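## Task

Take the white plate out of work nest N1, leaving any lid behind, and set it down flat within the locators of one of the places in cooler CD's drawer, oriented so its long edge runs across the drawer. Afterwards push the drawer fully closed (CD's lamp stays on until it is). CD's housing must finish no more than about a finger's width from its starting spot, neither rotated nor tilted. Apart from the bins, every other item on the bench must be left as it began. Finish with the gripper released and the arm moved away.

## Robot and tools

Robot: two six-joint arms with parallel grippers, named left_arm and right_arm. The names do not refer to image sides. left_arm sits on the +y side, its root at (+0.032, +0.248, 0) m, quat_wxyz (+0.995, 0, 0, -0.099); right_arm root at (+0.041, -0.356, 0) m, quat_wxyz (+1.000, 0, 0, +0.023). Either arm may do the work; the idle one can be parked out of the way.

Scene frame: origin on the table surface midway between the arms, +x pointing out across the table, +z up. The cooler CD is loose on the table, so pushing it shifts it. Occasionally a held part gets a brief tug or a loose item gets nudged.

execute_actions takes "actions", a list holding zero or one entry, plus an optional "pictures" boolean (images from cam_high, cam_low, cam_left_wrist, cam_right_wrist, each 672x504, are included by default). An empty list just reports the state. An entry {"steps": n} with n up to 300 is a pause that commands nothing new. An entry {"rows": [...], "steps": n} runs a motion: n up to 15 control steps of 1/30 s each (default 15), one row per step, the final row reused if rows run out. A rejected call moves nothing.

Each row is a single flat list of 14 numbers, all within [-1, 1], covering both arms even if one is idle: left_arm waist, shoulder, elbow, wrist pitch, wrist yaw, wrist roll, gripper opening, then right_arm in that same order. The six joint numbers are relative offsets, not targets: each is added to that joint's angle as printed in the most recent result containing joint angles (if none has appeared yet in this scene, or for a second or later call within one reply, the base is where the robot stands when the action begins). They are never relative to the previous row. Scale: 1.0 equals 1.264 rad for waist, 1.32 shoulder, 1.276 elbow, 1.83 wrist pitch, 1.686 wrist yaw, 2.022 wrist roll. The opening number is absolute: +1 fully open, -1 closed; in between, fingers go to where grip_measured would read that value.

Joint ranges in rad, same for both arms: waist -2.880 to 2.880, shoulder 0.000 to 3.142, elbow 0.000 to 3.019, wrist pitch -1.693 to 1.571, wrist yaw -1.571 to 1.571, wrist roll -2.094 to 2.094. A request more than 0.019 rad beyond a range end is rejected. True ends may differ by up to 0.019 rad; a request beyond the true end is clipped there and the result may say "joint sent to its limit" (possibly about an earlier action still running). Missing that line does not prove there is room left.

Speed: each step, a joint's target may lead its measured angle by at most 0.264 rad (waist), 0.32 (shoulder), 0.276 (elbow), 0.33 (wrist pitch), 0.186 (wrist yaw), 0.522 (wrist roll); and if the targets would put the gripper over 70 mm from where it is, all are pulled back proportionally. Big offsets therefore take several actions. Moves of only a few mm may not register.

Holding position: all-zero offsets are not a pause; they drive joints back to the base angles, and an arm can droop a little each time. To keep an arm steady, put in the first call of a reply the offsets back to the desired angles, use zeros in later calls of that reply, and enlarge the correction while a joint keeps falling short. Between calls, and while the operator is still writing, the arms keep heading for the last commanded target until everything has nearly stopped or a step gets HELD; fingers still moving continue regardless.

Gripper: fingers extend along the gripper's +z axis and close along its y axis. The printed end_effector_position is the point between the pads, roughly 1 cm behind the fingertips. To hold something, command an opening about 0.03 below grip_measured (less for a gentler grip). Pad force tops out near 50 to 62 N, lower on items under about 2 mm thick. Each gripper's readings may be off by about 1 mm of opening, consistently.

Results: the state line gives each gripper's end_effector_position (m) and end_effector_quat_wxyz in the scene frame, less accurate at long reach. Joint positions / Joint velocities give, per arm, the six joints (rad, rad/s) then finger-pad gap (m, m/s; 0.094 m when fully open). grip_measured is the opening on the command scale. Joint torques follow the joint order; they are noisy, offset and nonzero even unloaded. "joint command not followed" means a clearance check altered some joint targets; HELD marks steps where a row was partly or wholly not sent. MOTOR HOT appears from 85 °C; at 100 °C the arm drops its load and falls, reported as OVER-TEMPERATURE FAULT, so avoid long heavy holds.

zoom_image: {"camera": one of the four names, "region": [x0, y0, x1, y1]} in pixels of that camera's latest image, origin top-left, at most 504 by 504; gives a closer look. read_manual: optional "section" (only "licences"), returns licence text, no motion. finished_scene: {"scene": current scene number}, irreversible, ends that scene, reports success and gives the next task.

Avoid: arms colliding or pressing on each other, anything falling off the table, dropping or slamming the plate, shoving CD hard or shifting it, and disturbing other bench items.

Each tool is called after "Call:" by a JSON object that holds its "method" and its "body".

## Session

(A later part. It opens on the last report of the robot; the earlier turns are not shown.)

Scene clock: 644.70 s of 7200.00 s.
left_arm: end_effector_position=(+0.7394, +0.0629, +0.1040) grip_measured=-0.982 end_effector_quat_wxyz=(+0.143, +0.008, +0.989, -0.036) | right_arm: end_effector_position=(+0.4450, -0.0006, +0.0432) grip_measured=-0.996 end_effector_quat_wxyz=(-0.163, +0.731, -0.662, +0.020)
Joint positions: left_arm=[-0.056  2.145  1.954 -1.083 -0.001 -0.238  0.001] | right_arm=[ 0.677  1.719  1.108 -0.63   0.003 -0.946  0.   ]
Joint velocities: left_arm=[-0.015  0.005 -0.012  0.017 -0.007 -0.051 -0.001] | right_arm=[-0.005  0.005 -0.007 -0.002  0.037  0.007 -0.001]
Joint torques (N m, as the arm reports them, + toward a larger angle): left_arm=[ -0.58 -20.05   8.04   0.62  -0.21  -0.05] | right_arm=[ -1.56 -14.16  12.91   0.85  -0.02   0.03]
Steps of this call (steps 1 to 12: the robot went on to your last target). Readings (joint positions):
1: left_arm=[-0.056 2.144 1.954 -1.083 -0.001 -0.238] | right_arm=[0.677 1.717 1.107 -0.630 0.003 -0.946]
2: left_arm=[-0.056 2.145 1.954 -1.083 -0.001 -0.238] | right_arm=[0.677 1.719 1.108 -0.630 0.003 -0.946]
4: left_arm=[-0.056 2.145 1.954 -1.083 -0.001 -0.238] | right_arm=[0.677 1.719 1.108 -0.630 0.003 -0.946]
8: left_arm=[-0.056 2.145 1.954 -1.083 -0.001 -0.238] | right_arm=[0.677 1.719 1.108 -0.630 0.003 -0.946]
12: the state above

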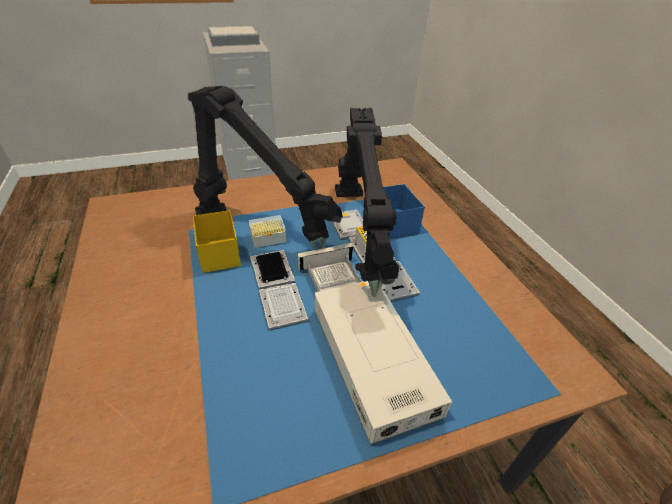

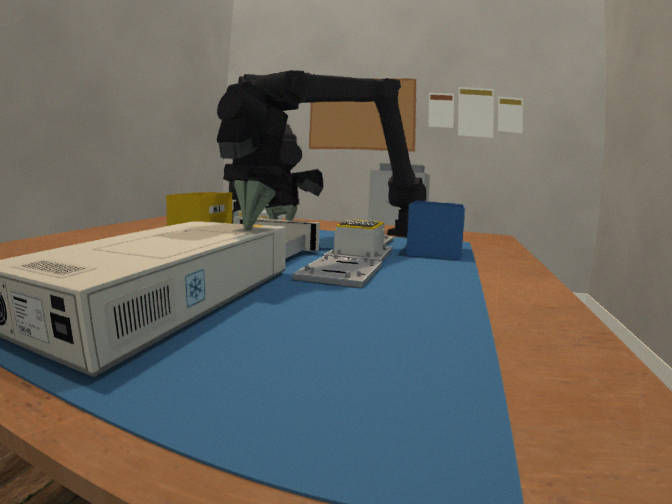

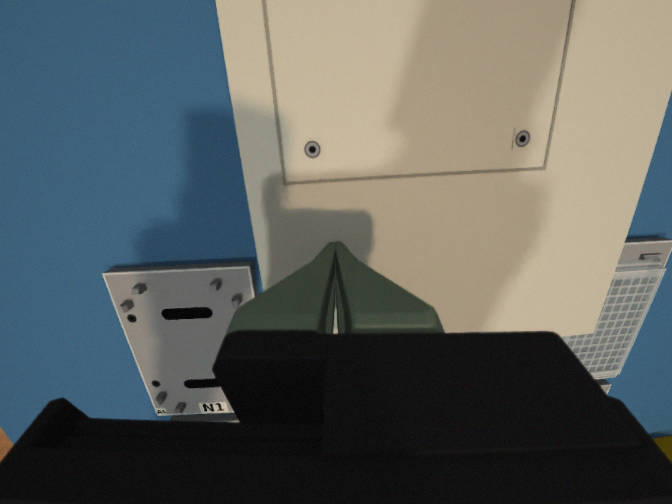

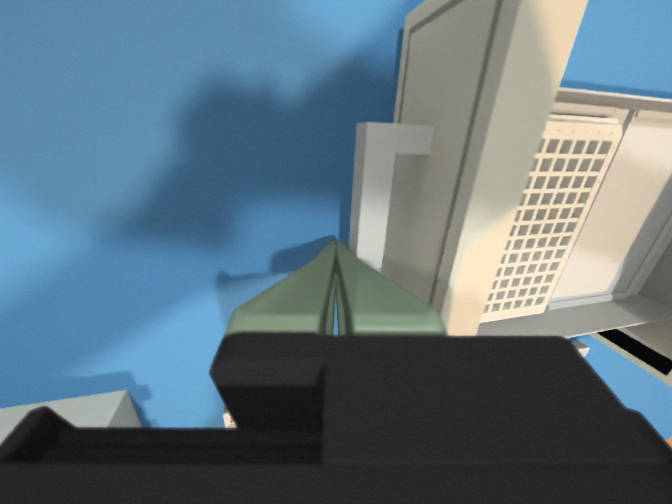

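Call:
{"method": "execute_actions", "body": {"actions": [{"rows": [
[0,0.022,0,0,0,0,-1, -0.008,0.020,0.032,-0.004,0,0,-1],
[0,0.024,0,0,0,0,-1, -0.010,0.024,0.036,-0.007,0,0,-1],
[0,0.026,0,0,0,0,-1, -0.013,0.029,0.042,-0.008,0,0,-1],
[0,0.028,0,0,0,0,-1, -0.016,0.035,0.050,-0.010,0,0,-1],
[0,0.030,0,0,0,0,-1, -0.020,0.041,0.059,-0.012,0,0,-1],
[0,0.032,0,0,0,0,-1, -0.024,0.048,0.069,-0.014,0,0,-1],
[0,0.034,0,0,0,0,-1, -0.029,0.055,0.079,-0.016,0,0,-1],
[0,0.036,0,0,0,0,-1, -0.033,0.062,0.090,-0.018,0,0,-1],
[0,0.038,0,0,0,0,-1, -0.038,0.069,0.101,-0.020,0,0,-1],
[0,0.040,0,0,0,0,-1, -0.042,0.076,0.111,-0.022,0,0,-1],
[0,0.042,0,0,0,0,-1, -0.046,0.082,0.121,-0.024,0,0,-1],
[0,0.044,0,0,0,0,-1, -0.049,0.087,0.129,-0.026,0,0,-1],
[0,0.046,0,0,0,0,-1, -0.052,0.091,0.136,-0.028,0,0,-1],
[0,0.048,0,0,0,0,-1, -0.054,0.094,0.141,-0.029,0,0,-1],
[0,0.050,0,0,0,0,-1, -0.055,0.095,0.143,-0.030,0,0,-1]], "steps": 15}], "pictures": false}}

Call:
{"method": "execute_actions", "body": {"actions": [{"steps": 10}]}}

Scene clock: 657.00 s of 7200.00 s.
left_arm: end_effector_position=(+0.7393, +0.0629, +0.1032) grip_measured=-0.982 end_effector_quat_wxyz=(+0.143, +0.008, +0.989, -0.035) | right_arm: end_effector_position=(+0.4980, +0.0025, +0.0414) grip_measured=-0.996 end_effector_quat_wxyz=(-0.162, +0.712, -0.683, +0.024)
Joint positions: left_arm=[-0.056  2.146  1.954 -1.083 -0.001 -0.238  0.001] | right_arm=[ 0.62   1.817  1.243 -0.668  0.003 -0.946  0.   ]
Joint velocities: left_arm=[-0.005  0.005  0.002 -0.042 -0.095 -0.037 -0.001] | right_arm=[-0.161  0.151  0.261 -0.022  0.022  0.007  0.001]
Joint torques (N m, as the arm reports them, + toward a larger angle): left_arm=[ -0.77 -17.14   7.9    0.64  -0.15  -0.08] | right_arm=[ -1.35 -16.78  12.49   0.38  -0.05   0.04]
Steps of this call (steps 1 to 15: the robot went on to your last target; steps 16 to 90: nothing new was sent; then 8.80 s passed at rest; steps 91 to 105: all 15 steps of this action). Readings (joint positions):
91: left_arm=[-0.056 2.145 1.954 -1.083 -0.001 -0.238] | right_arm=[0.677 1.719 1.108 -0.630 0.003 -0.946]
92: left_arm=[-0.056 2.145 1.954 -1.083 -0.001 -0.238] | right_arm=[0.677 1.720 1.109 -0.630 0.003 -0.946]
94: left_arm=[-0.056 2.145 1.954 -1.083 -0.001 -0.238] | right_arm=[0.675 1.724 1.114 -0.636 0.003 -0.946]
98: left_arm=[-0.056 2.145 1.954 -1.083 -0.001 -0.238] | right_arm=[0.664 1.752 1.152 -0.653 0.003 -0.946]
105: the state above

Scene clock: 657.33 s of 7200.00 s.
left_arm: end_effector_position=(+0.7393, +0.0629, +0.1032) grip_measured=-0.982 end_effector_quat_wxyz=(+0.143, +0.008, +0.989, -0.035) | right_arm: end_effector_position=(+0.5060, -0.0012, +0.0430) grip_measured=-0.996 end_effector_quat_wxyz=(-0.164, +0.707, -0.687, +0.025)
Joint positions: left_arm=[-0.056  2.146  1.954 -1.083 -0.001 -0.238  0.001] | right_arm=[ 0.607  1.822  1.256 -0.672  0.003 -0.946  0.   ]
Joint velocities: left_arm=[-0.005 -0.015 -0.002  0.012 -0.051 -0.037  0.   ] | right_arm=[-0.005 -0.005 -0.007  0.007  0.11  -0.022 -0.001]
Joint torques (N m, as the arm reports them, + toward a larger angle): left_arm=[ -0.61 -17.28   7.93   0.66  -0.19  -0.07] | right_arm=[ -0.65 -16.77  12.71   0.33  -0.06   0.03]
Steps of this call (steps 1 to 10: the robot went on to your last target). Readings (joint positions):
1: left_arm=[-0.056 2.146 1.954 -1.083 -0.001 -0.238] | right_arm=[0.615 1.821 1.250 -0.669 0.003 -0.946]
2: left_arm=[-0.056 2.146 1.954 -1.083 -0.001 -0.238] | right_arm=[0.611 1.822 1.254 -0.669 0.003 -0.946]
4: left_arm=[-0.056 2.146 1.954 -1.083 -0.001 -0.238] | right_arm=[0.607 1.822 1.255 -0.669 0.003 -0.946]
8: left_arm=[-0.056 2.146 1.954 -1.083 -0.001 -0.238] | right_arm=[0.607 1.822 1.256 -0.671 0.003 -0.946]
10: the state above

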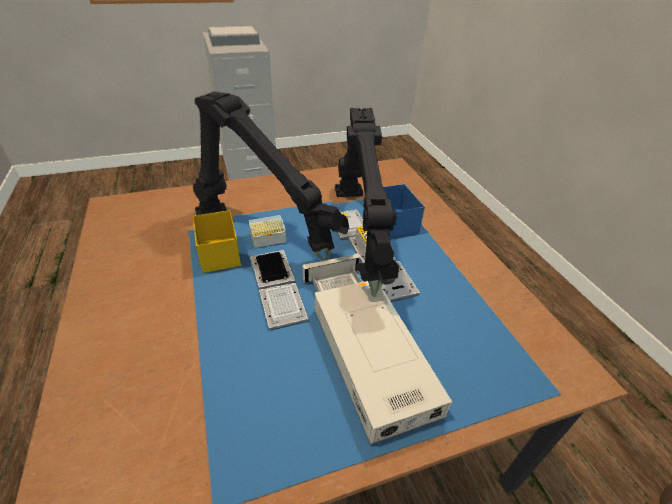

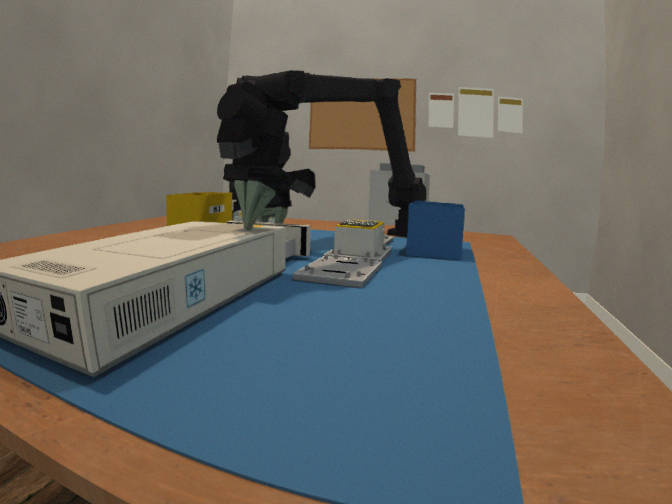

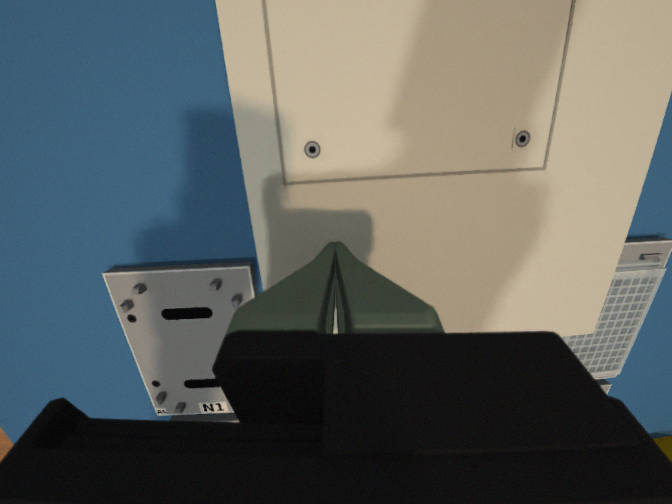

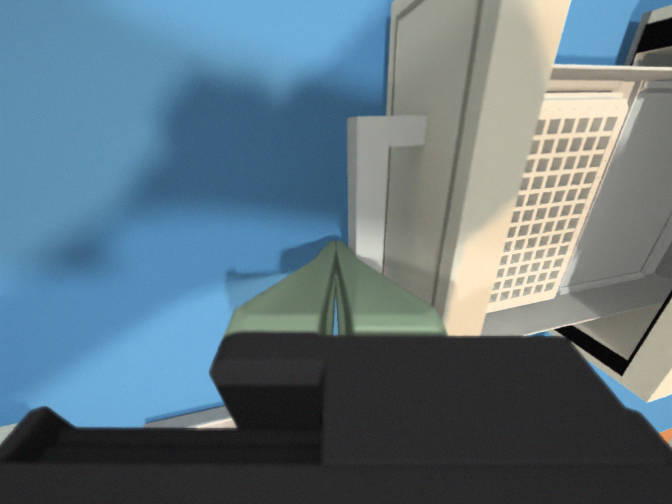

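Call:
{"method": "execute_actions", "body": {"actions": [{"rows": [
[0,0.050,0,0,0,0,-1, -0.006,0.020,0.029,-0.007,0,0,-1],
[0,0.050,0,0,0,0,-1, -0.008,0.025,0.034,-0.009,0,0,-1],
[0,0.050,0,0,0,0,-1, -0.010,0.031,0.042,-0.011,0,0,-1],
[0,0.050,0,0,0,0,-1, -0.012,0.038,0.053,-0.013,0,0,-1],
[0,0.050,0,0,0,0,-1, -0.015,0.046,0.065,-0.016,0,0,-1],
[0,0.050,0,0,0,0,-1, -0.019,0.055,0.079,-0.020,0,0,-1],
[0,0.050,0,0,0,0,-1, -0.022,0.064,0.093,-0.023,0,0,-1],
[0,0.050,0,0,0,0,-1, -0.026,0.073,0.109,-0.027,0,0,-1],
[0,0.050,0,0,0,0,-1, -0.030,0.082,0.124,-0.031,0,0,-1],
[0,0.050,0,0,0,0,-1, -0.033,0.091,0.138,-0.035,0,0,-1],
[0,0.050,0,0,0,0,-1, -0.036,0.099,0.152,-0.038,0,0,-1],
[0,0.050,0,0,0,0,-1, -0.039,0.105,0.163,-0.041,0,0,-1],
[0,0.050,0,0,0,0,-1, -0.042,0.110,0.174,-0.044,0,0,-1],
[0,0.050,0,0,0,0,-1, -0.043,0.114,0.180,-0.045,0,0,-1],
[0,0.050,0,0,0,0,-1, -0.044,0.115,0.183,-0.046,0,0,-1]], "steps": 15}], "pictures": false}}

Call:
{"method": "execute_actions", "body": {"actions": [{"steps": 10}]}}

Scene clock: 666.13 s of 7200.00 s.
left_arm: end_effector_position=(+0.7393, +0.0629, +0.1032) grip_measured=-0.982 end_effector_quat_wxyz=(+0.143, +0.008, +0.989, -0.035) | right_arm: end_effector_position=(+0.5609, +0.0087, +0.0382) grip_measured=-0.996 end_effector_quat_wxyz=(-0.158, +0.694, -0.702, +0.028)
Joint positions: left_arm=[-0.056  2.146  1.954 -1.083 -0.001 -0.238  0.001] | right_arm=[ 0.566  1.945  1.435 -0.739  0.002 -0.946  0.   ]
Joint velocities: left_arm=[ 0.005 -0.005 -0.002 -0.022 -0.007 -0.022 -0.001] | right_arm=[-0.151  0.171  0.315 -0.017 -0.037 -0.007 -0.   ]
Joint torques (N m, as the arm reports them, + toward a larger angle): left_arm=[ -0.66 -17.05   7.91   0.7   -0.19  -0.05] | right_arm=[ -1.21 -19.6   12.97   0.22  -0.05   0.03]
Steps of this call (steps 1 to 30: the robot went on to your last target; steps 31 to 90: nothing new was sent; then 5.30 s passed at rest; steps 91 to 105: all 15 steps of this action). Readings (joint positions):
91: left_arm=[-0.056 2.146 1.954 -1.083 -0.001 -0.238] | right_arm=[0.607 1.822 1.256 -0.672 0.003 -0.946]
92: left_arm=[-0.056 2.146 1.954 -1.083 -0.001 -0.238] | right_arm=[0.607 1.822 1.256 -0.672 0.003 -0.946]
94: left_arm=[-0.056 2.146 1.954 -1.083 -0.001 -0.238] | right_arm=[0.606 1.827 1.264 -0.679 0.002 -0.946]
98: left_arm=[-0.056 2.146 1.954 -1.083 -0.001 -0.238] | right_arm=[0.600 1.862 1.312 -0.708 0.002 -0.946]
105: the state above

Scene clock: 666.47 s of 7200.00 s.
left_arm: end_effector_position=(+0.7393, +0.0629, +0.1032) grip_measured=-0.982 end_effector_quat_wxyz=(+0.143, +0.008, +0.989, -0.035) | right_arm: end_effector_position=(+0.5720, +0.0036, +0.0415) grip_measured=-0.996 end_effector_quat_wxyz=(-0.161, +0.688, -0.707, +0.030)
Joint positions: left_arm=[-0.056  2.146  1.954 -1.083 -0.001 -0.238  0.001] | right_arm=[ 0.55   1.952  1.453 -0.743  0.002 -0.946  0.   ]
Joint velocities: left_arm=[-0.005 -0.005  0.002 -0.002 -0.022  0.037  0.   ] | right_arm=[-0.015 -0.005 -0.027 -0.007  0.007 -0.066  0.001]
Joint torques (N m, as the arm reports them, + toward a larger angle): left_arm=[ -0.78 -17.1    7.92   0.71  -0.17  -0.07] | right_arm=[ -0.88 -19.32  13.11   0.36  -0.04   0.04]
Steps of this call (steps 1 to 10: the robot went on to your last target). Readings (joint positions):
1: left_arm=[-0.056 2.146 1.954 -1.083 -0.001 -0.238] | right_arm=[0.561 1.950 1.444 -0.740 0.002 -0.946]
2: left_arm=[-0.056 2.146 1.954 -1.083 -0.001 -0.238] | right_arm=[0.557 1.952 1.449 -0.740 0.002 -0.946]
4: left_arm=[-0.056 2.146 1.954 -1.083 -0.001 -0.238] | right_arm=[0.551 1.952 1.452 -0.740 0.002 -0.946]
8: left_arm=[-0.056 2.146 1.954 -1.083 -0.001 -0.238] | right_arm=[0.550 1.952 1.453 -0.742 0.002 -0.946]
10: the state above

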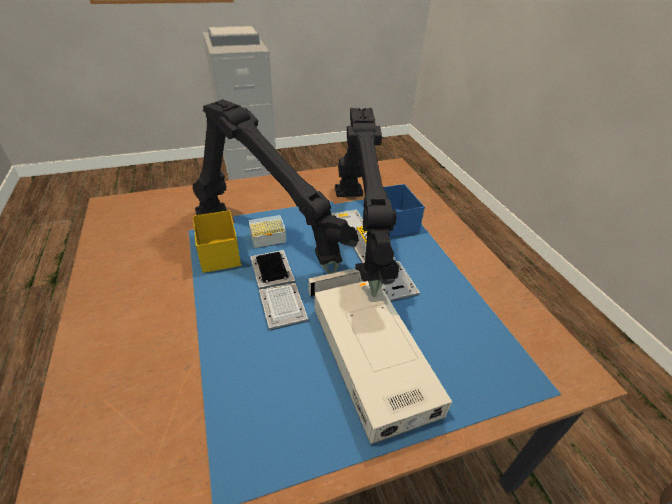

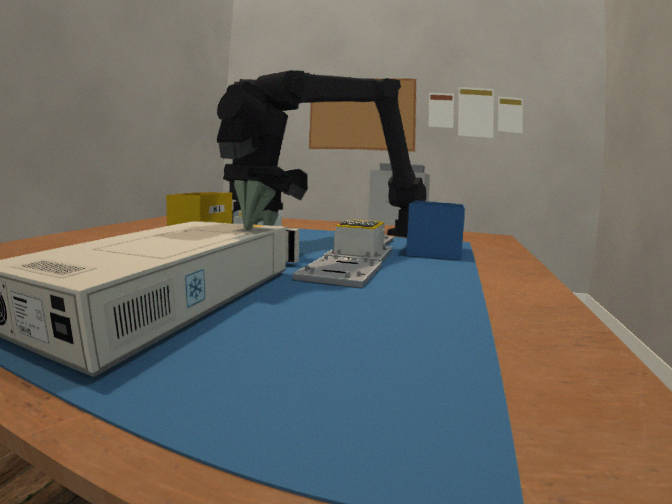

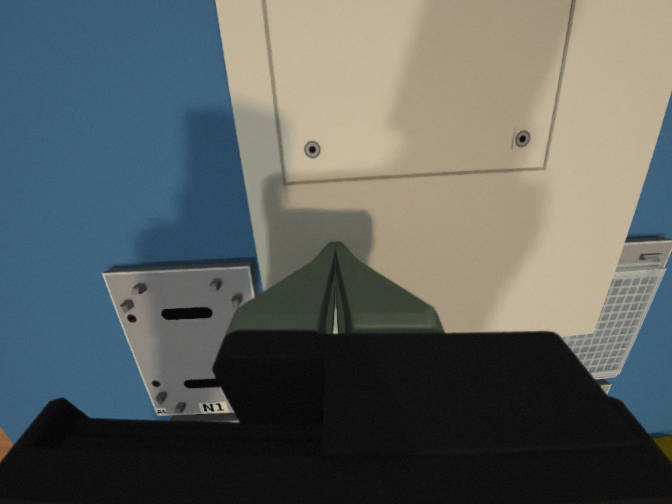

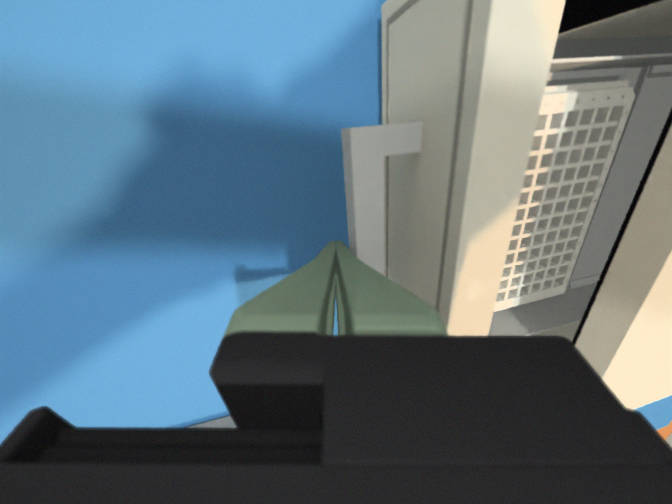

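Call:
{"method": "execute_actions", "body": {"actions": [{"rows": [
[0,0.051,0,0,0,0,-1, -0.005,0.019,0.029,-0.007,0,0,-1],
[0,0.052,0,0,0,0,-1, -0.007,0.022,0.032,-0.008,0,0,-1],
[0,0.053,0,0,0,0,-1, -0.008,0.025,0.036,-0.009,0,0,-1],
[0,0.054,0,0,0,0,-1, -0.009,0.028,0.042,-0.011,0,0,-1],
[0,0.055,0,0,0,0,-1, -0.010,0.032,0.049,-0.012,0,0,-1],
[0,0.056,0,0,0,0,-1, -0.012,0.036,0.056,-0.014,0,0,-1],
[0,0.057,0,0,0,0,-1, -0.013,0.040,0.064,-0.016,0,0,-1],
[0,0.058,0,0,0,0,-1, -0.015,0.044,0.072,-0.018,0,0,-1],
[0,0.059,0,0,0,0,-1, -0.016,0.048,0.080,-0.021,0,0,-1],
[0,0.060,0,0,0,0,-1, -0.018,0.052,0.087,-0.023,0,0,-1],
[0,0.060,0,0,0,0,-1, -0.019,0.056,0.094,-0.025,0,0,-1],
[0,0.060,0,0,0,0,-1, -0.020,0.059,0.100,-0.026,0,0,-1],
[0,0.060,0,0,0,0,-1, -0.021,0.062,0.105,-0.028,0,0,-1],
[0,0.060,0,0,0,0,-1, -0.022,0.064,0.108,-0.029,0,0,-1],
[0,0.060,0,0,0,0,-1, -0.022,0.065,0.110,-0.029,0,0,-1]], "steps": 15}], "pictures": false}}

Call:
{"method": "execute_actions", "body": {"actions": [{"steps": 10}]}}

Scene clock: 672.63 s of 7200.00 s.
left_arm: end_effector_position=(+0.7393, +0.0629, +0.1027) grip_measured=-0.982 end_effector_quat_wxyz=(+0.143, +0.008, +0.989, -0.035) | right_arm: end_effector_position=(+0.5958, +0.0076, +0.0419) grip_measured=-0.996 end_effector_quat_wxyz=(+0.159, -0.682, +0.713, -0.030)
Joint positions: left_arm=[-0.056  2.147  1.954 -1.083 -0.001 -0.238  0.001] | right_arm=[ 0.535  2.005  1.542 -0.784  0.002 -0.946  0.   ]
Joint velocities: left_arm=[-0.005 -0.005 -0.012 -0.022  0.022 -0.022 -0.001] | right_arm=[-0.063  0.103  0.159 -0.017 -0.022 -0.037  0.001]
Joint torques (N m, as the arm reports them, + toward a larger angle): left_arm=[ -0.79 -16.03   7.86   0.72  -0.19  -0.06] | right_arm=[ -1.35 -19.82  13.68   0.4   -0.06   0.03]
Steps of this call (steps 1 to 30: the robot went on to your last target; steps 31 to 90: nothing new was sent; then 2.67 s passed at rest; steps 91 to 105: all 15 steps of this action). Readings (joint positions):
91: left_arm=[-0.056 2.146 1.954 -1.083 -0.001 -0.238] | right_arm=[0.550 1.952 1.453 -0.743 0.002 -0.946]
92: left_arm=[-0.056 2.146 1.954 -1.083 -0.001 -0.238] | right_arm=[0.550 1.952 1.453 -0.743 0.002 -0.946]
94: left_arm=[-0.056 2.146 1.954 -1.083 -0.001 -0.238] | right_arm=[0.550 1.953 1.456 -0.746 0.002 -0.946]
98: left_arm=[-0.056 2.147 1.954 -1.083 -0.001 -0.238] | right_arm=[0.547 1.966 1.480 -0.764 0.002 -0.946]
105: the state above

Scene clock: 672.97 s of 7200.00 s.
left_arm: end_effector_position=(+0.7393, +0.0629, +0.1027) grip_measured=-0.982 end_effector_quat_wxyz=(+0.143, +0.008, +0.989, -0.035) | right_arm: end_effector_position=(+0.6005, +0.0064, +0.0428) grip_measured=-0.996 end_effector_quat_wxyz=(+0.161, -0.680, +0.714, -0.031)
Joint positions: left_arm=[-0.056  2.147  1.954 -1.083 -0.001 -0.238  0.001] | right_arm=[ 0.529  2.009  1.551 -0.784  0.002 -0.946  0.   ]
Joint velocities: left_arm=[-0.005 -0.005  0.012  0.012  0.066  0.037  0.   ] | right_arm=[-0.005 -0.005  0.007 -0.007  0.037 -0.007  0.   ]
Joint torques (N m, as the arm reports them, + toward a larger angle): left_arm=[ -0.73 -16.04   7.9    0.77  -0.2   -0.06] | right_arm=[ -1.41 -19.74  13.96   0.39  -0.05   0.03]
Steps of this call (steps 1 to 10: the robot went on to your last target). Readings (joint positions):
1: left_arm=[-0.056 2.147 1.954 -1.083 -0.001 -0.238] | right_arm=[0.533 2.008 1.547 -0.784 0.002 -0.946]
2: left_arm=[-0.056 2.147 1.954 -1.083 -0.001 -0.238] | right_arm=[0.531 2.009 1.549 -0.784 0.002 -0.946]
4: left_arm=[-0.056 2.147 1.954 -1.083 -0.001 -0.238] | right_arm=[0.530 2.009 1.551 -0.784 0.002 -0.946]
8: left_arm=[-0.056 2.147 1.954 -1.083 -0.001 -0.238] | right_arm=[0.529 2.009 1.551 -0.784 0.002 -0.946]
10: the state above

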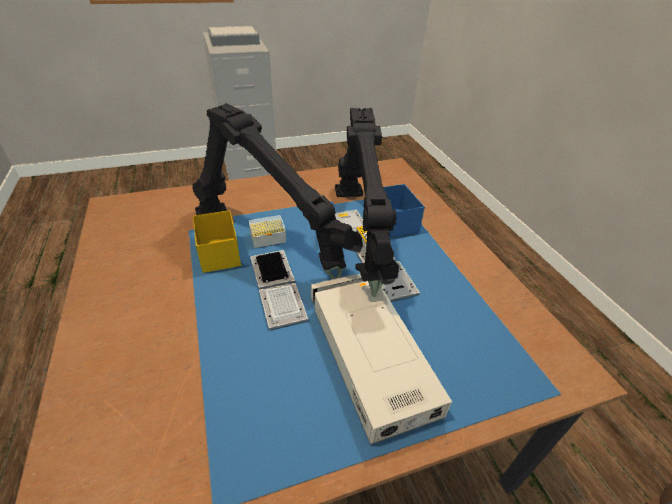

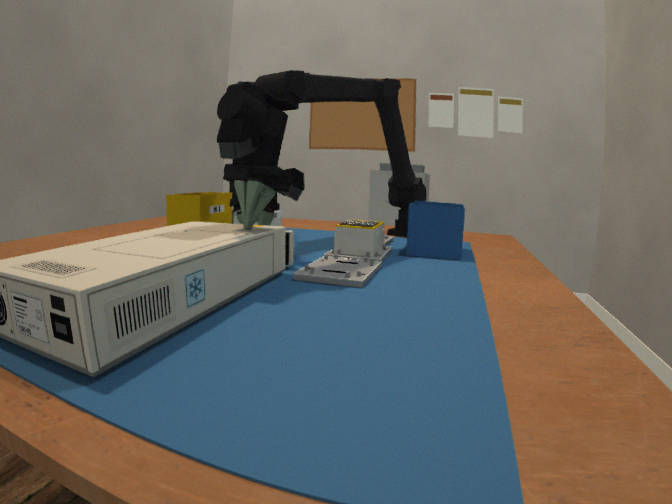

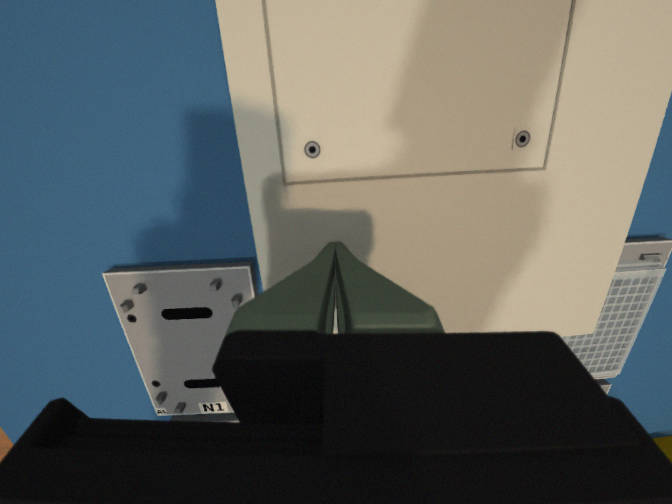

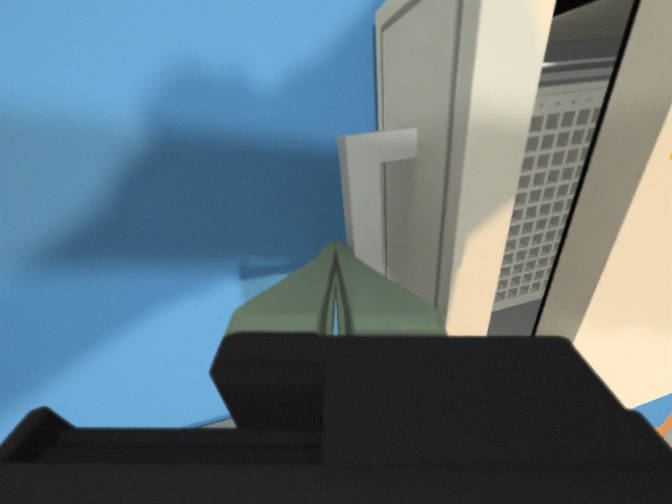

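Call:
{"method": "execute_actions", "body": {"actions": [{"rows": [
[0,0.060,0,0,0,0,-1, -0.006,0.021,0.033,0,0,0,-1],
[0,0.061,0,0,0,0,-1, -0.007,0.022,0.035,0,0,0,-1],
[0,0.062,0,0,0,0,-1, -0.008,0.024,0.037,0,0,0,-1],
[0,0.063,0,0,0,0,-1, -0.009,0.026,0.040,0,0,0,-1],
[0,0.064,0,0,0,0,-1, -0.010,0.028,0.043,0,0,0,-1],
[0,0.065,0,0,0,0,-1, -0.011,0.030,0.046,0,0,0,-1],
[0,0.065,0,0,0,0,-1, -0.012,0.032,0.049,0,0,0,-1],
[0,0.065,0,0,0,0,-1, -0.013,0.034,0.052,0,0,0,-1],
[0,0.065,0,0,0,0,-1, -0.014,0.035,0.055,0,0,0,-1],
[0,0.065,0,0,0,0,-1, -0.014,0.037,0.058,0,0,0,-1],
[0,0.065,0,0,0,0,-1, -0.015,0.038,0.060,0,0,0,-1],
[0,0.065,0,0,0,0,-1, -0.016,0.039,0.062,0,0,0,-1],
[0,0.065,0,0,0,0,-1, -0.016,0.040,0.064,0,0,0,-1],
[0,0.065,0,0,0,0,-1, -0.017,0.041,0.065,0,0,0,-1],
[0,0.065,0,0,0,0,-1, -0.017,0.041,0.066,0,0,0,-1]], "steps": 15}], "pictures": false}}

Call:
{"method": "execute_actions", "body": {"actions": [{"steps": 10}]}}

Scene clock: 681.70 s of 7200.00 s.
left_arm: end_effector_position=(+0.7393, +0.0629, +0.1024) grip_measured=-0.982 end_effector_quat_wxyz=(+0.142, +0.008, +0.989, -0.035) | right_arm: end_effector_position=(+0.6142, +0.0079, +0.0432) grip_measured=-0.996 end_effector_quat_wxyz=(+0.167, -0.676, +0.717, -0.033)
Joint positions: left_arm=[-0.056  2.147  1.954 -1.083 -0.001 -0.238  0.001] | right_arm=[ 0.52   2.032  1.587 -0.784  0.002 -0.946  0.   ]
Joint velocities: left_arm=[ 0.005 -0.005 -0.002 -0.007  0.007 -0.007 -0.001] | right_arm=[-0.024  0.034  0.066 -0.002 -0.066 -0.007  0.   ]
Joint torques (N m, as the arm reports them, + toward a larger angle): left_arm=[ -0.88 -15.43   7.96   0.67  -0.18  -0.06] | right_arm=[ -1.44 -20.26  14.14   0.86  -0.06   0.04]
Steps of this call (steps 1 to 15: the robot went on to your last target; steps 16 to 90: nothing new was sent; then 5.23 s passed at rest; steps 91 to 105: all 15 steps of this action). Readings (joint positions):
91: left_arm=[-0.056 2.147 1.954 -1.083 -0.001 -0.238] | right_arm=[0.529 2.009 1.551 -0.784 0.002 -0.946]
92: left_arm=[-0.056 2.147 1.954 -1.083 -0.001 -0.238] | right_arm=[0.529 2.009 1.551 -0.784 0.002 -0.946]
94: left_arm=[-0.056 2.147 1.954 -1.083 -0.001 -0.238] | right_arm=[0.529 2.010 1.552 -0.784 0.002 -0.946]
98: left_arm=[-0.056 2.147 1.954 -1.083 -0.001 -0.238] | right_arm=[0.528 2.016 1.561 -0.784 0.002 -0.946]
105: the state above

Scene clock: 682.03 s of 7200.00 s.
left_arm: end_effector_position=(+0.7393, +0.0629, +0.1024) grip_measured=-0.982 end_effector_quat_wxyz=(+0.142, +0.008, +0.989, -0.035) | right_arm: end_effector_position=(+0.6156, +0.0075, +0.0436) grip_measured=-0.996 end_effector_quat_wxyz=(+0.168, -0.676, +0.717, -0.033)
Joint positions: left_arm=[-0.056  2.147  1.954 -1.083 -0.001 -0.238  0.001] | right_arm=[ 0.519  2.033  1.59  -0.784  0.002 -0.946  0.   ]
Joint velocities: left_arm=[-0.015 -0.015  0.002  0.007  0.022  0.051  0.001] | right_arm=[-0.005 -0.005  0.007 -0.002 -0.007 -0.051 -0.   ]
Joint torques (N m, as the arm reports them, + toward a larger angle): left_arm=[ -0.84 -15.55   7.94   0.67  -0.18  -0.05] | right_arm=[ -1.7  -19.95  14.28   0.89  -0.05   0.03]
Steps of this call (steps 1 to 10: the robot went on to your last target). Readings (joint positions):
1: left_arm=[-0.056 2.147 1.954 -1.083 -0.001 -0.238] | right_arm=[0.519 2.033 1.589 -0.784 0.002 -0.946]
2: left_arm=[-0.056 2.147 1.954 -1.083 -0.001 -0.238] | right_arm=[0.519 2.033 1.589 -0.784 0.002 -0.946]
4: left_arm=[-0.056 2.147 1.954 -1.083 -0.001 -0.238] | right_arm=[0.519 2.033 1.590 -0.784 0.002 -0.946]
8: left_arm=[-0.056 2.147 1.954 -1.083 -0.001 -0.238] | right_arm=[0.519 2.033 1.590 -0.784 0.002 -0.946]
10: the state above

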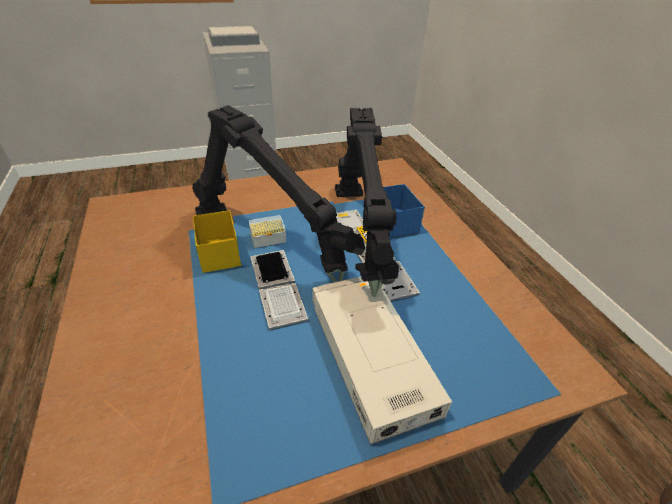

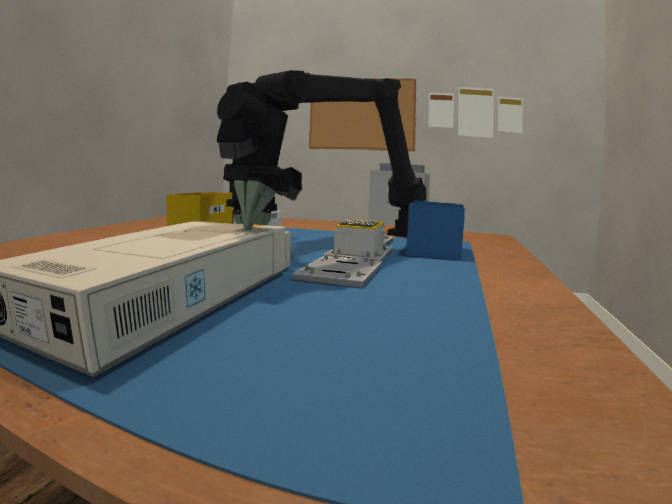

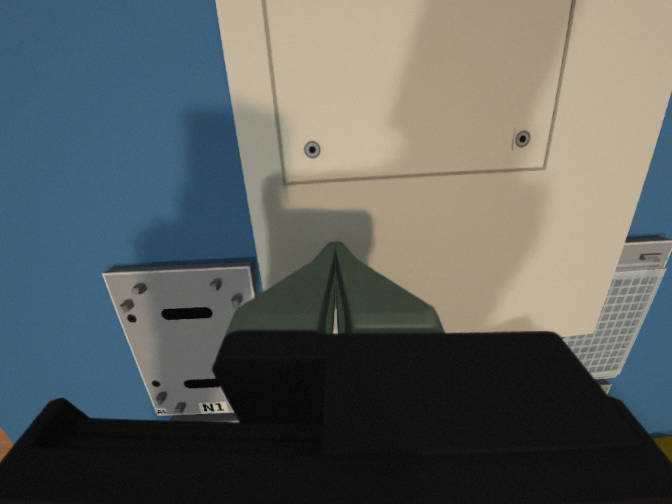

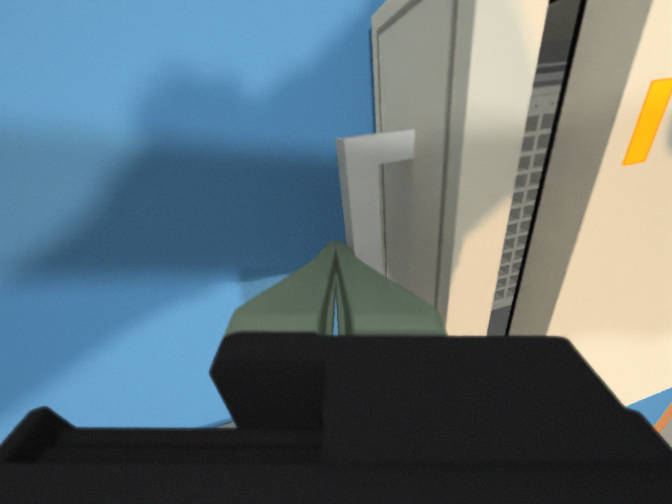

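Call:
{"method": "execute_actions", "body": {"actions": [{"rows": [
[0,0.065,0,0,0,0,-1, -0.009,0.023,0.035,0,0,0,-1],
[0,0.065,0,0,0,0,-1, -0.010,0.024,0.037,0,0,0,-1],
[0,0.065,0,0,0,0,-1, -0.010,0.026,0.039,0,0,0,-1],
[0,0.065,0,0,0,0,-1, -0.011,0.027,0.041,0,0,0,-1],
[0,0.065,0,0,0,0,-1, -0.012,0.029,0.043,0,0,0,-1],
[0,0.065,0,0,0,0,-1, -0.012,0.030,0.046,0,0,0,-1],
[0,0.065,0,0,0,0,-1, -0.013,0.032,0.048,0,0,0,-1],
[0,0.065,0,0,0,0,-1, -0.014,0.033,0.050,0,0,0,-1],
[0,0.065,0,0,0,0,-1, -0.014,0.034,0.052,0,0,0,-1],
[0,0.065,0,0,0,0,-1, -0.015,0.035,0.054,0,0,0,-1],
[0,0.065,0,0,0,0,-1, -0.015,0.036,0.056,0,0,0,-1],
[0,0.065,0,0,0,0,-1, -0.016,0.037,0.058,0,0,0,-1],
[0,0.065,0,0,0,0,-1, -0.016,0.038,0.060,0,0,0,-1],
[0,0.065,0,0,0,0,-1, -0.017,0.039,0.062,0,0,0,-1],
[0,0.065,0,0,0,0,-1, -0.017,0.040,0.063,0,0,0,-1]], "steps": 15}], "pictures": false}}

Call:
{"method": "execute_actions", "body": {"actions": [{"steps": 10}]}}

Scene clock: 690.50 s of 7200.00 s.
left_arm: end_effector_position=(+0.7393, +0.0629, +0.1024) grip_measured=-0.982 end_effector_quat_wxyz=(+0.142, +0.008, +0.989, -0.035) | right_arm: end_effector_position=(+0.6275, +0.0079, +0.0438) grip_measured=-0.996 end_effector_quat_wxyz=(+0.173, -0.672, +0.719, -0.035)
Joint positions: left_arm=[-0.056  2.147  1.954 -1.083 -0.001 -0.238  0.001] | right_arm=[ 0.51   2.053  1.62  -0.784  0.002 -0.946  0.   ]
Joint velocities: left_arm=[ 0.015 -0.005 -0.002 -0.017 -0.022  0.007 -0.002] | right_arm=[-0.034  0.034  0.071 -0.002  0.022  0.022 -0.001]
Joint torques (N m, as the arm reports them, + toward a larger angle): left_arm=[ -0.79 -15.65   7.92   0.77  -0.19  -0.07] | right_arm=[ -1.96 -20.3   14.35   0.89  -0.06   0.03]
Steps of this call (steps 1 to 15: the robot went on to your last target; steps 16 to 90: nothing new was sent; then 4.97 s passed at rest; steps 91 to 105: all 15 steps of this action). Readings (joint positions):
91: left_arm=[-0.056 2.147 1.954 -1.083 -0.001 -0.238] | right_arm=[0.519 2.033 1.590 -0.784 0.002 -0.946]
92: left_arm=[-0.056 2.147 1.954 -1.083 -0.001 -0.238] | right_arm=[0.519 2.033 1.590 -0.784 0.002 -0.946]
94: left_arm=[-0.056 2.147 1.954 -1.083 -0.001 -0.238] | right_arm=[0.519 2.034 1.591 -0.784 0.002 -0.946]
98: left_arm=[-0.056 2.147 1.954 -1.083 -0.001 -0.238] | right_arm=[0.516 2.040 1.600 -0.784 0.002 -0.946]
105: the state above

Scene clock: 690.83 s of 7200.00 s.
left_arm: end_effector_position=(+0.7393, +0.0629, +0.1021) grip_measured=-0.982 end_effector_quat_wxyz=(+0.142, +0.008, +0.989, -0.035) | right_arm: end_effector_position=(+0.6295, +0.0076, +0.0444) grip_measured=-0.997 end_effector_quat_wxyz=(+0.174, -0.671, +0.720, -0.035)
Joint positions: left_arm=[-0.056  2.148  1.954 -1.083 -0.001 -0.238  0.001] | right_arm=[ 0.508  2.055  1.625 -0.784  0.001 -0.946  0.   ]
Joint velocities: left_arm=[-0.015 -0.005  0.007 -0.032 -0.022  0.037 -0.001] | right_arm=[-0.005 -0.015  0.002  0.002 -0.007  0.022  0.   ]
Joint torques (N m, as the arm reports them, + toward a larger angle): left_arm=[ -0.55 -15.38   7.92   0.71  -0.18  -0.07] | right_arm=[ -1.8  -20.21  14.36   0.89  -0.01   0.04]
Steps of this call (steps 1 to 10: the robot went on to your last target). Readings (joint positions):
1: left_arm=[-0.056 2.147 1.954 -1.083 -0.001 -0.238] | right_arm=[0.509 2.054 1.623 -0.784 0.002 -0.946]
2: left_arm=[-0.056 2.148 1.954 -1.083 -0.001 -0.238] | right_arm=[0.508 2.055 1.625 -0.784 0.001 -0.946]
4: left_arm=[-0.056 2.148 1.954 -1.083 -0.001 -0.238] | right_arm=[0.508 2.055 1.625 -0.784 0.001 -0.946]
8: left_arm=[-0.056 2.148 1.954 -1.083 -0.001 -0.238] | right_arm=[0.508 2.055 1.625 -0.784 0.001 -0.946]
10: the state above

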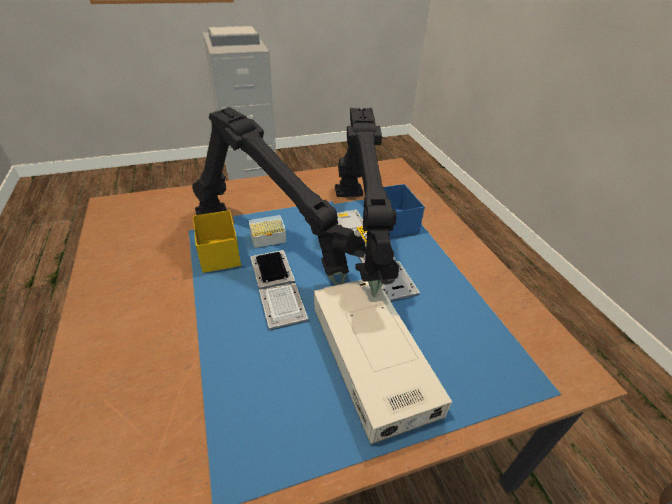

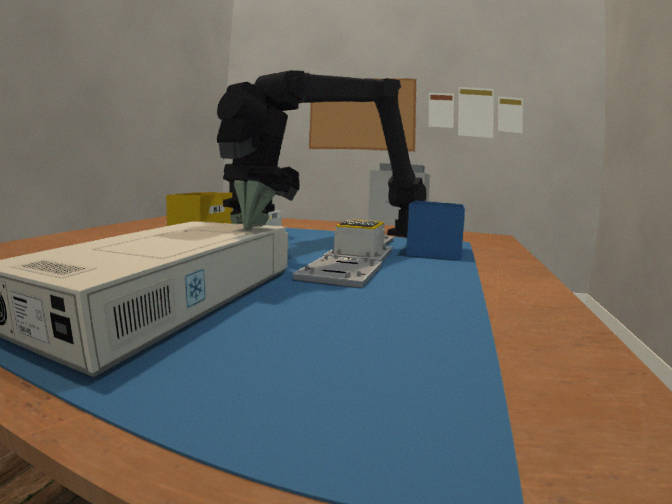

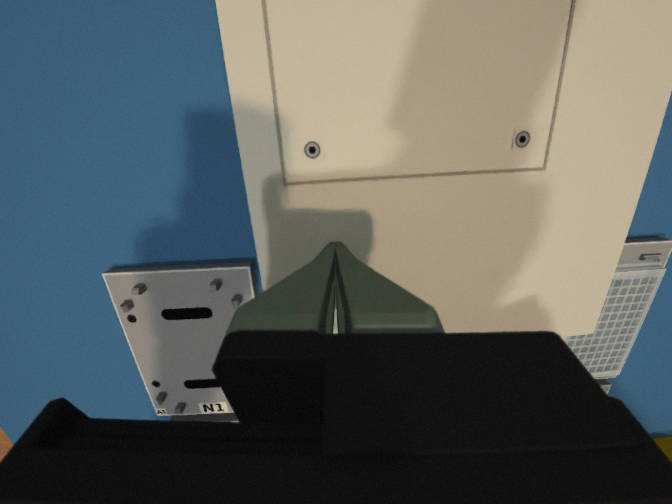

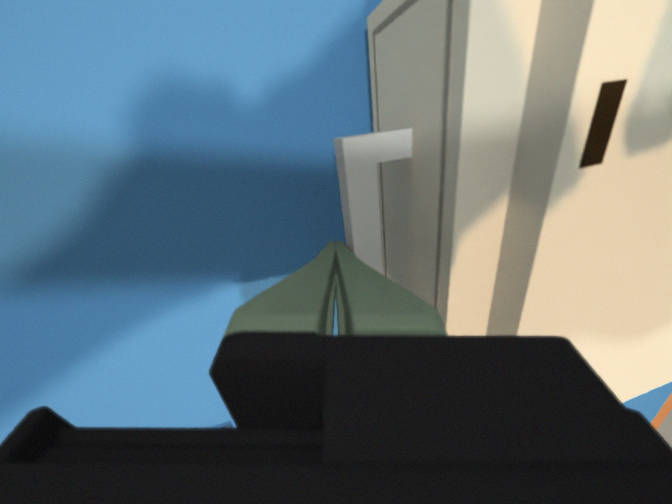

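Call:
{"method": "execute_actions", "body": {"actions": [{"rows": [
[0,0.065,0,0,0,0,-1, -0.009,0.023,0.036,0,0,0,-1],
[0,0.065,0,0,0,0,-1, -0.010,0.024,0.038,0,0,0,-1],
[0,0.065,0,0,0,0,-1, -0.011,0.025,0.040,0,0,0,-1],
[0,0.065,0,0,0,0,-1, -0.012,0.026,0.042,0,0,0,-1],
[0,0.065,0,0,0,0,-1, -0.013,0.027,0.044,0,0,0,-1],
[0,0.065,0,0,0,0,-1, -0.014,0.028,0.046,0,0,0,-1],
[0,0.065,0,0,0,0,-1, -0.014,0.028,0.047,0,0,0,-1]], "steps": 12}], "pictures": false}}

Scene clock: 697.37 s of 7200.00 s.
left_arm: end_effector_position=(+0.7393, +0.0629, +0.1021) grip_measured=-0.982 end_effector_quat_wxyz=(+0.142, +0.008, +0.989, -0.035) | right_arm: end_effector_position=(+0.6297, +0.0076, +0.0444) grip_measured=-0.997 end_effector_quat_wxyz=(+0.173, -0.671, +0.720, -0.035)
Joint positions: left_arm=[-0.056  2.148  1.954 -1.083 -0.001 -0.238  0.001] | right_arm=[ 0.508  2.056  1.628 -0.788  0.001 -0.946  0.   ]
Joint velocities: left_arm=[ 0.015  0.005 -0.007 -0.027  0.081  0.051 -0.   ] | right_arm=[-0.005 -0.005 -0.012 -0.002 -0.022  0.022 -0.   ]
Joint torques (N m, as the arm reports them, + toward a larger angle): left_arm=[ -0.69 -15.54   7.96   0.71  -0.18  -0.06] | right_arm=[ -2.3  -19.97  15.48   1.1   -0.06   0.03]
Steps of this call (steps 1 to 15: the robot went on to your last target; steps 16 to 90: nothing new was sent; then 3.13 s passed at rest; steps 91 to 102: all 12 steps of this action). Readings (joint positions):
91: left_arm=[-0.056 2.148 1.954 -1.083 -0.001 -0.238] | right_arm=[0.508 2.055 1.625 -0.784 0.001 -0.946]
92: left_arm=[-0.056 2.148 1.954 -1.083 -0.001 -0.238] | right_arm=[0.508 2.055 1.625 -0.784 0.001 -0.946]
94: left_arm=[-0.056 2.148 1.954 -1.083 -0.001 -0.238] | right_arm=[0.508 2.055 1.625 -0.784 0.001 -0.946]
98: left_arm=[-0.056 2.148 1.954 -1.083 -0.001 -0.238] | right_arm=[0.508 2.056 1.627 -0.787 0.001 -0.946]
102: the state above


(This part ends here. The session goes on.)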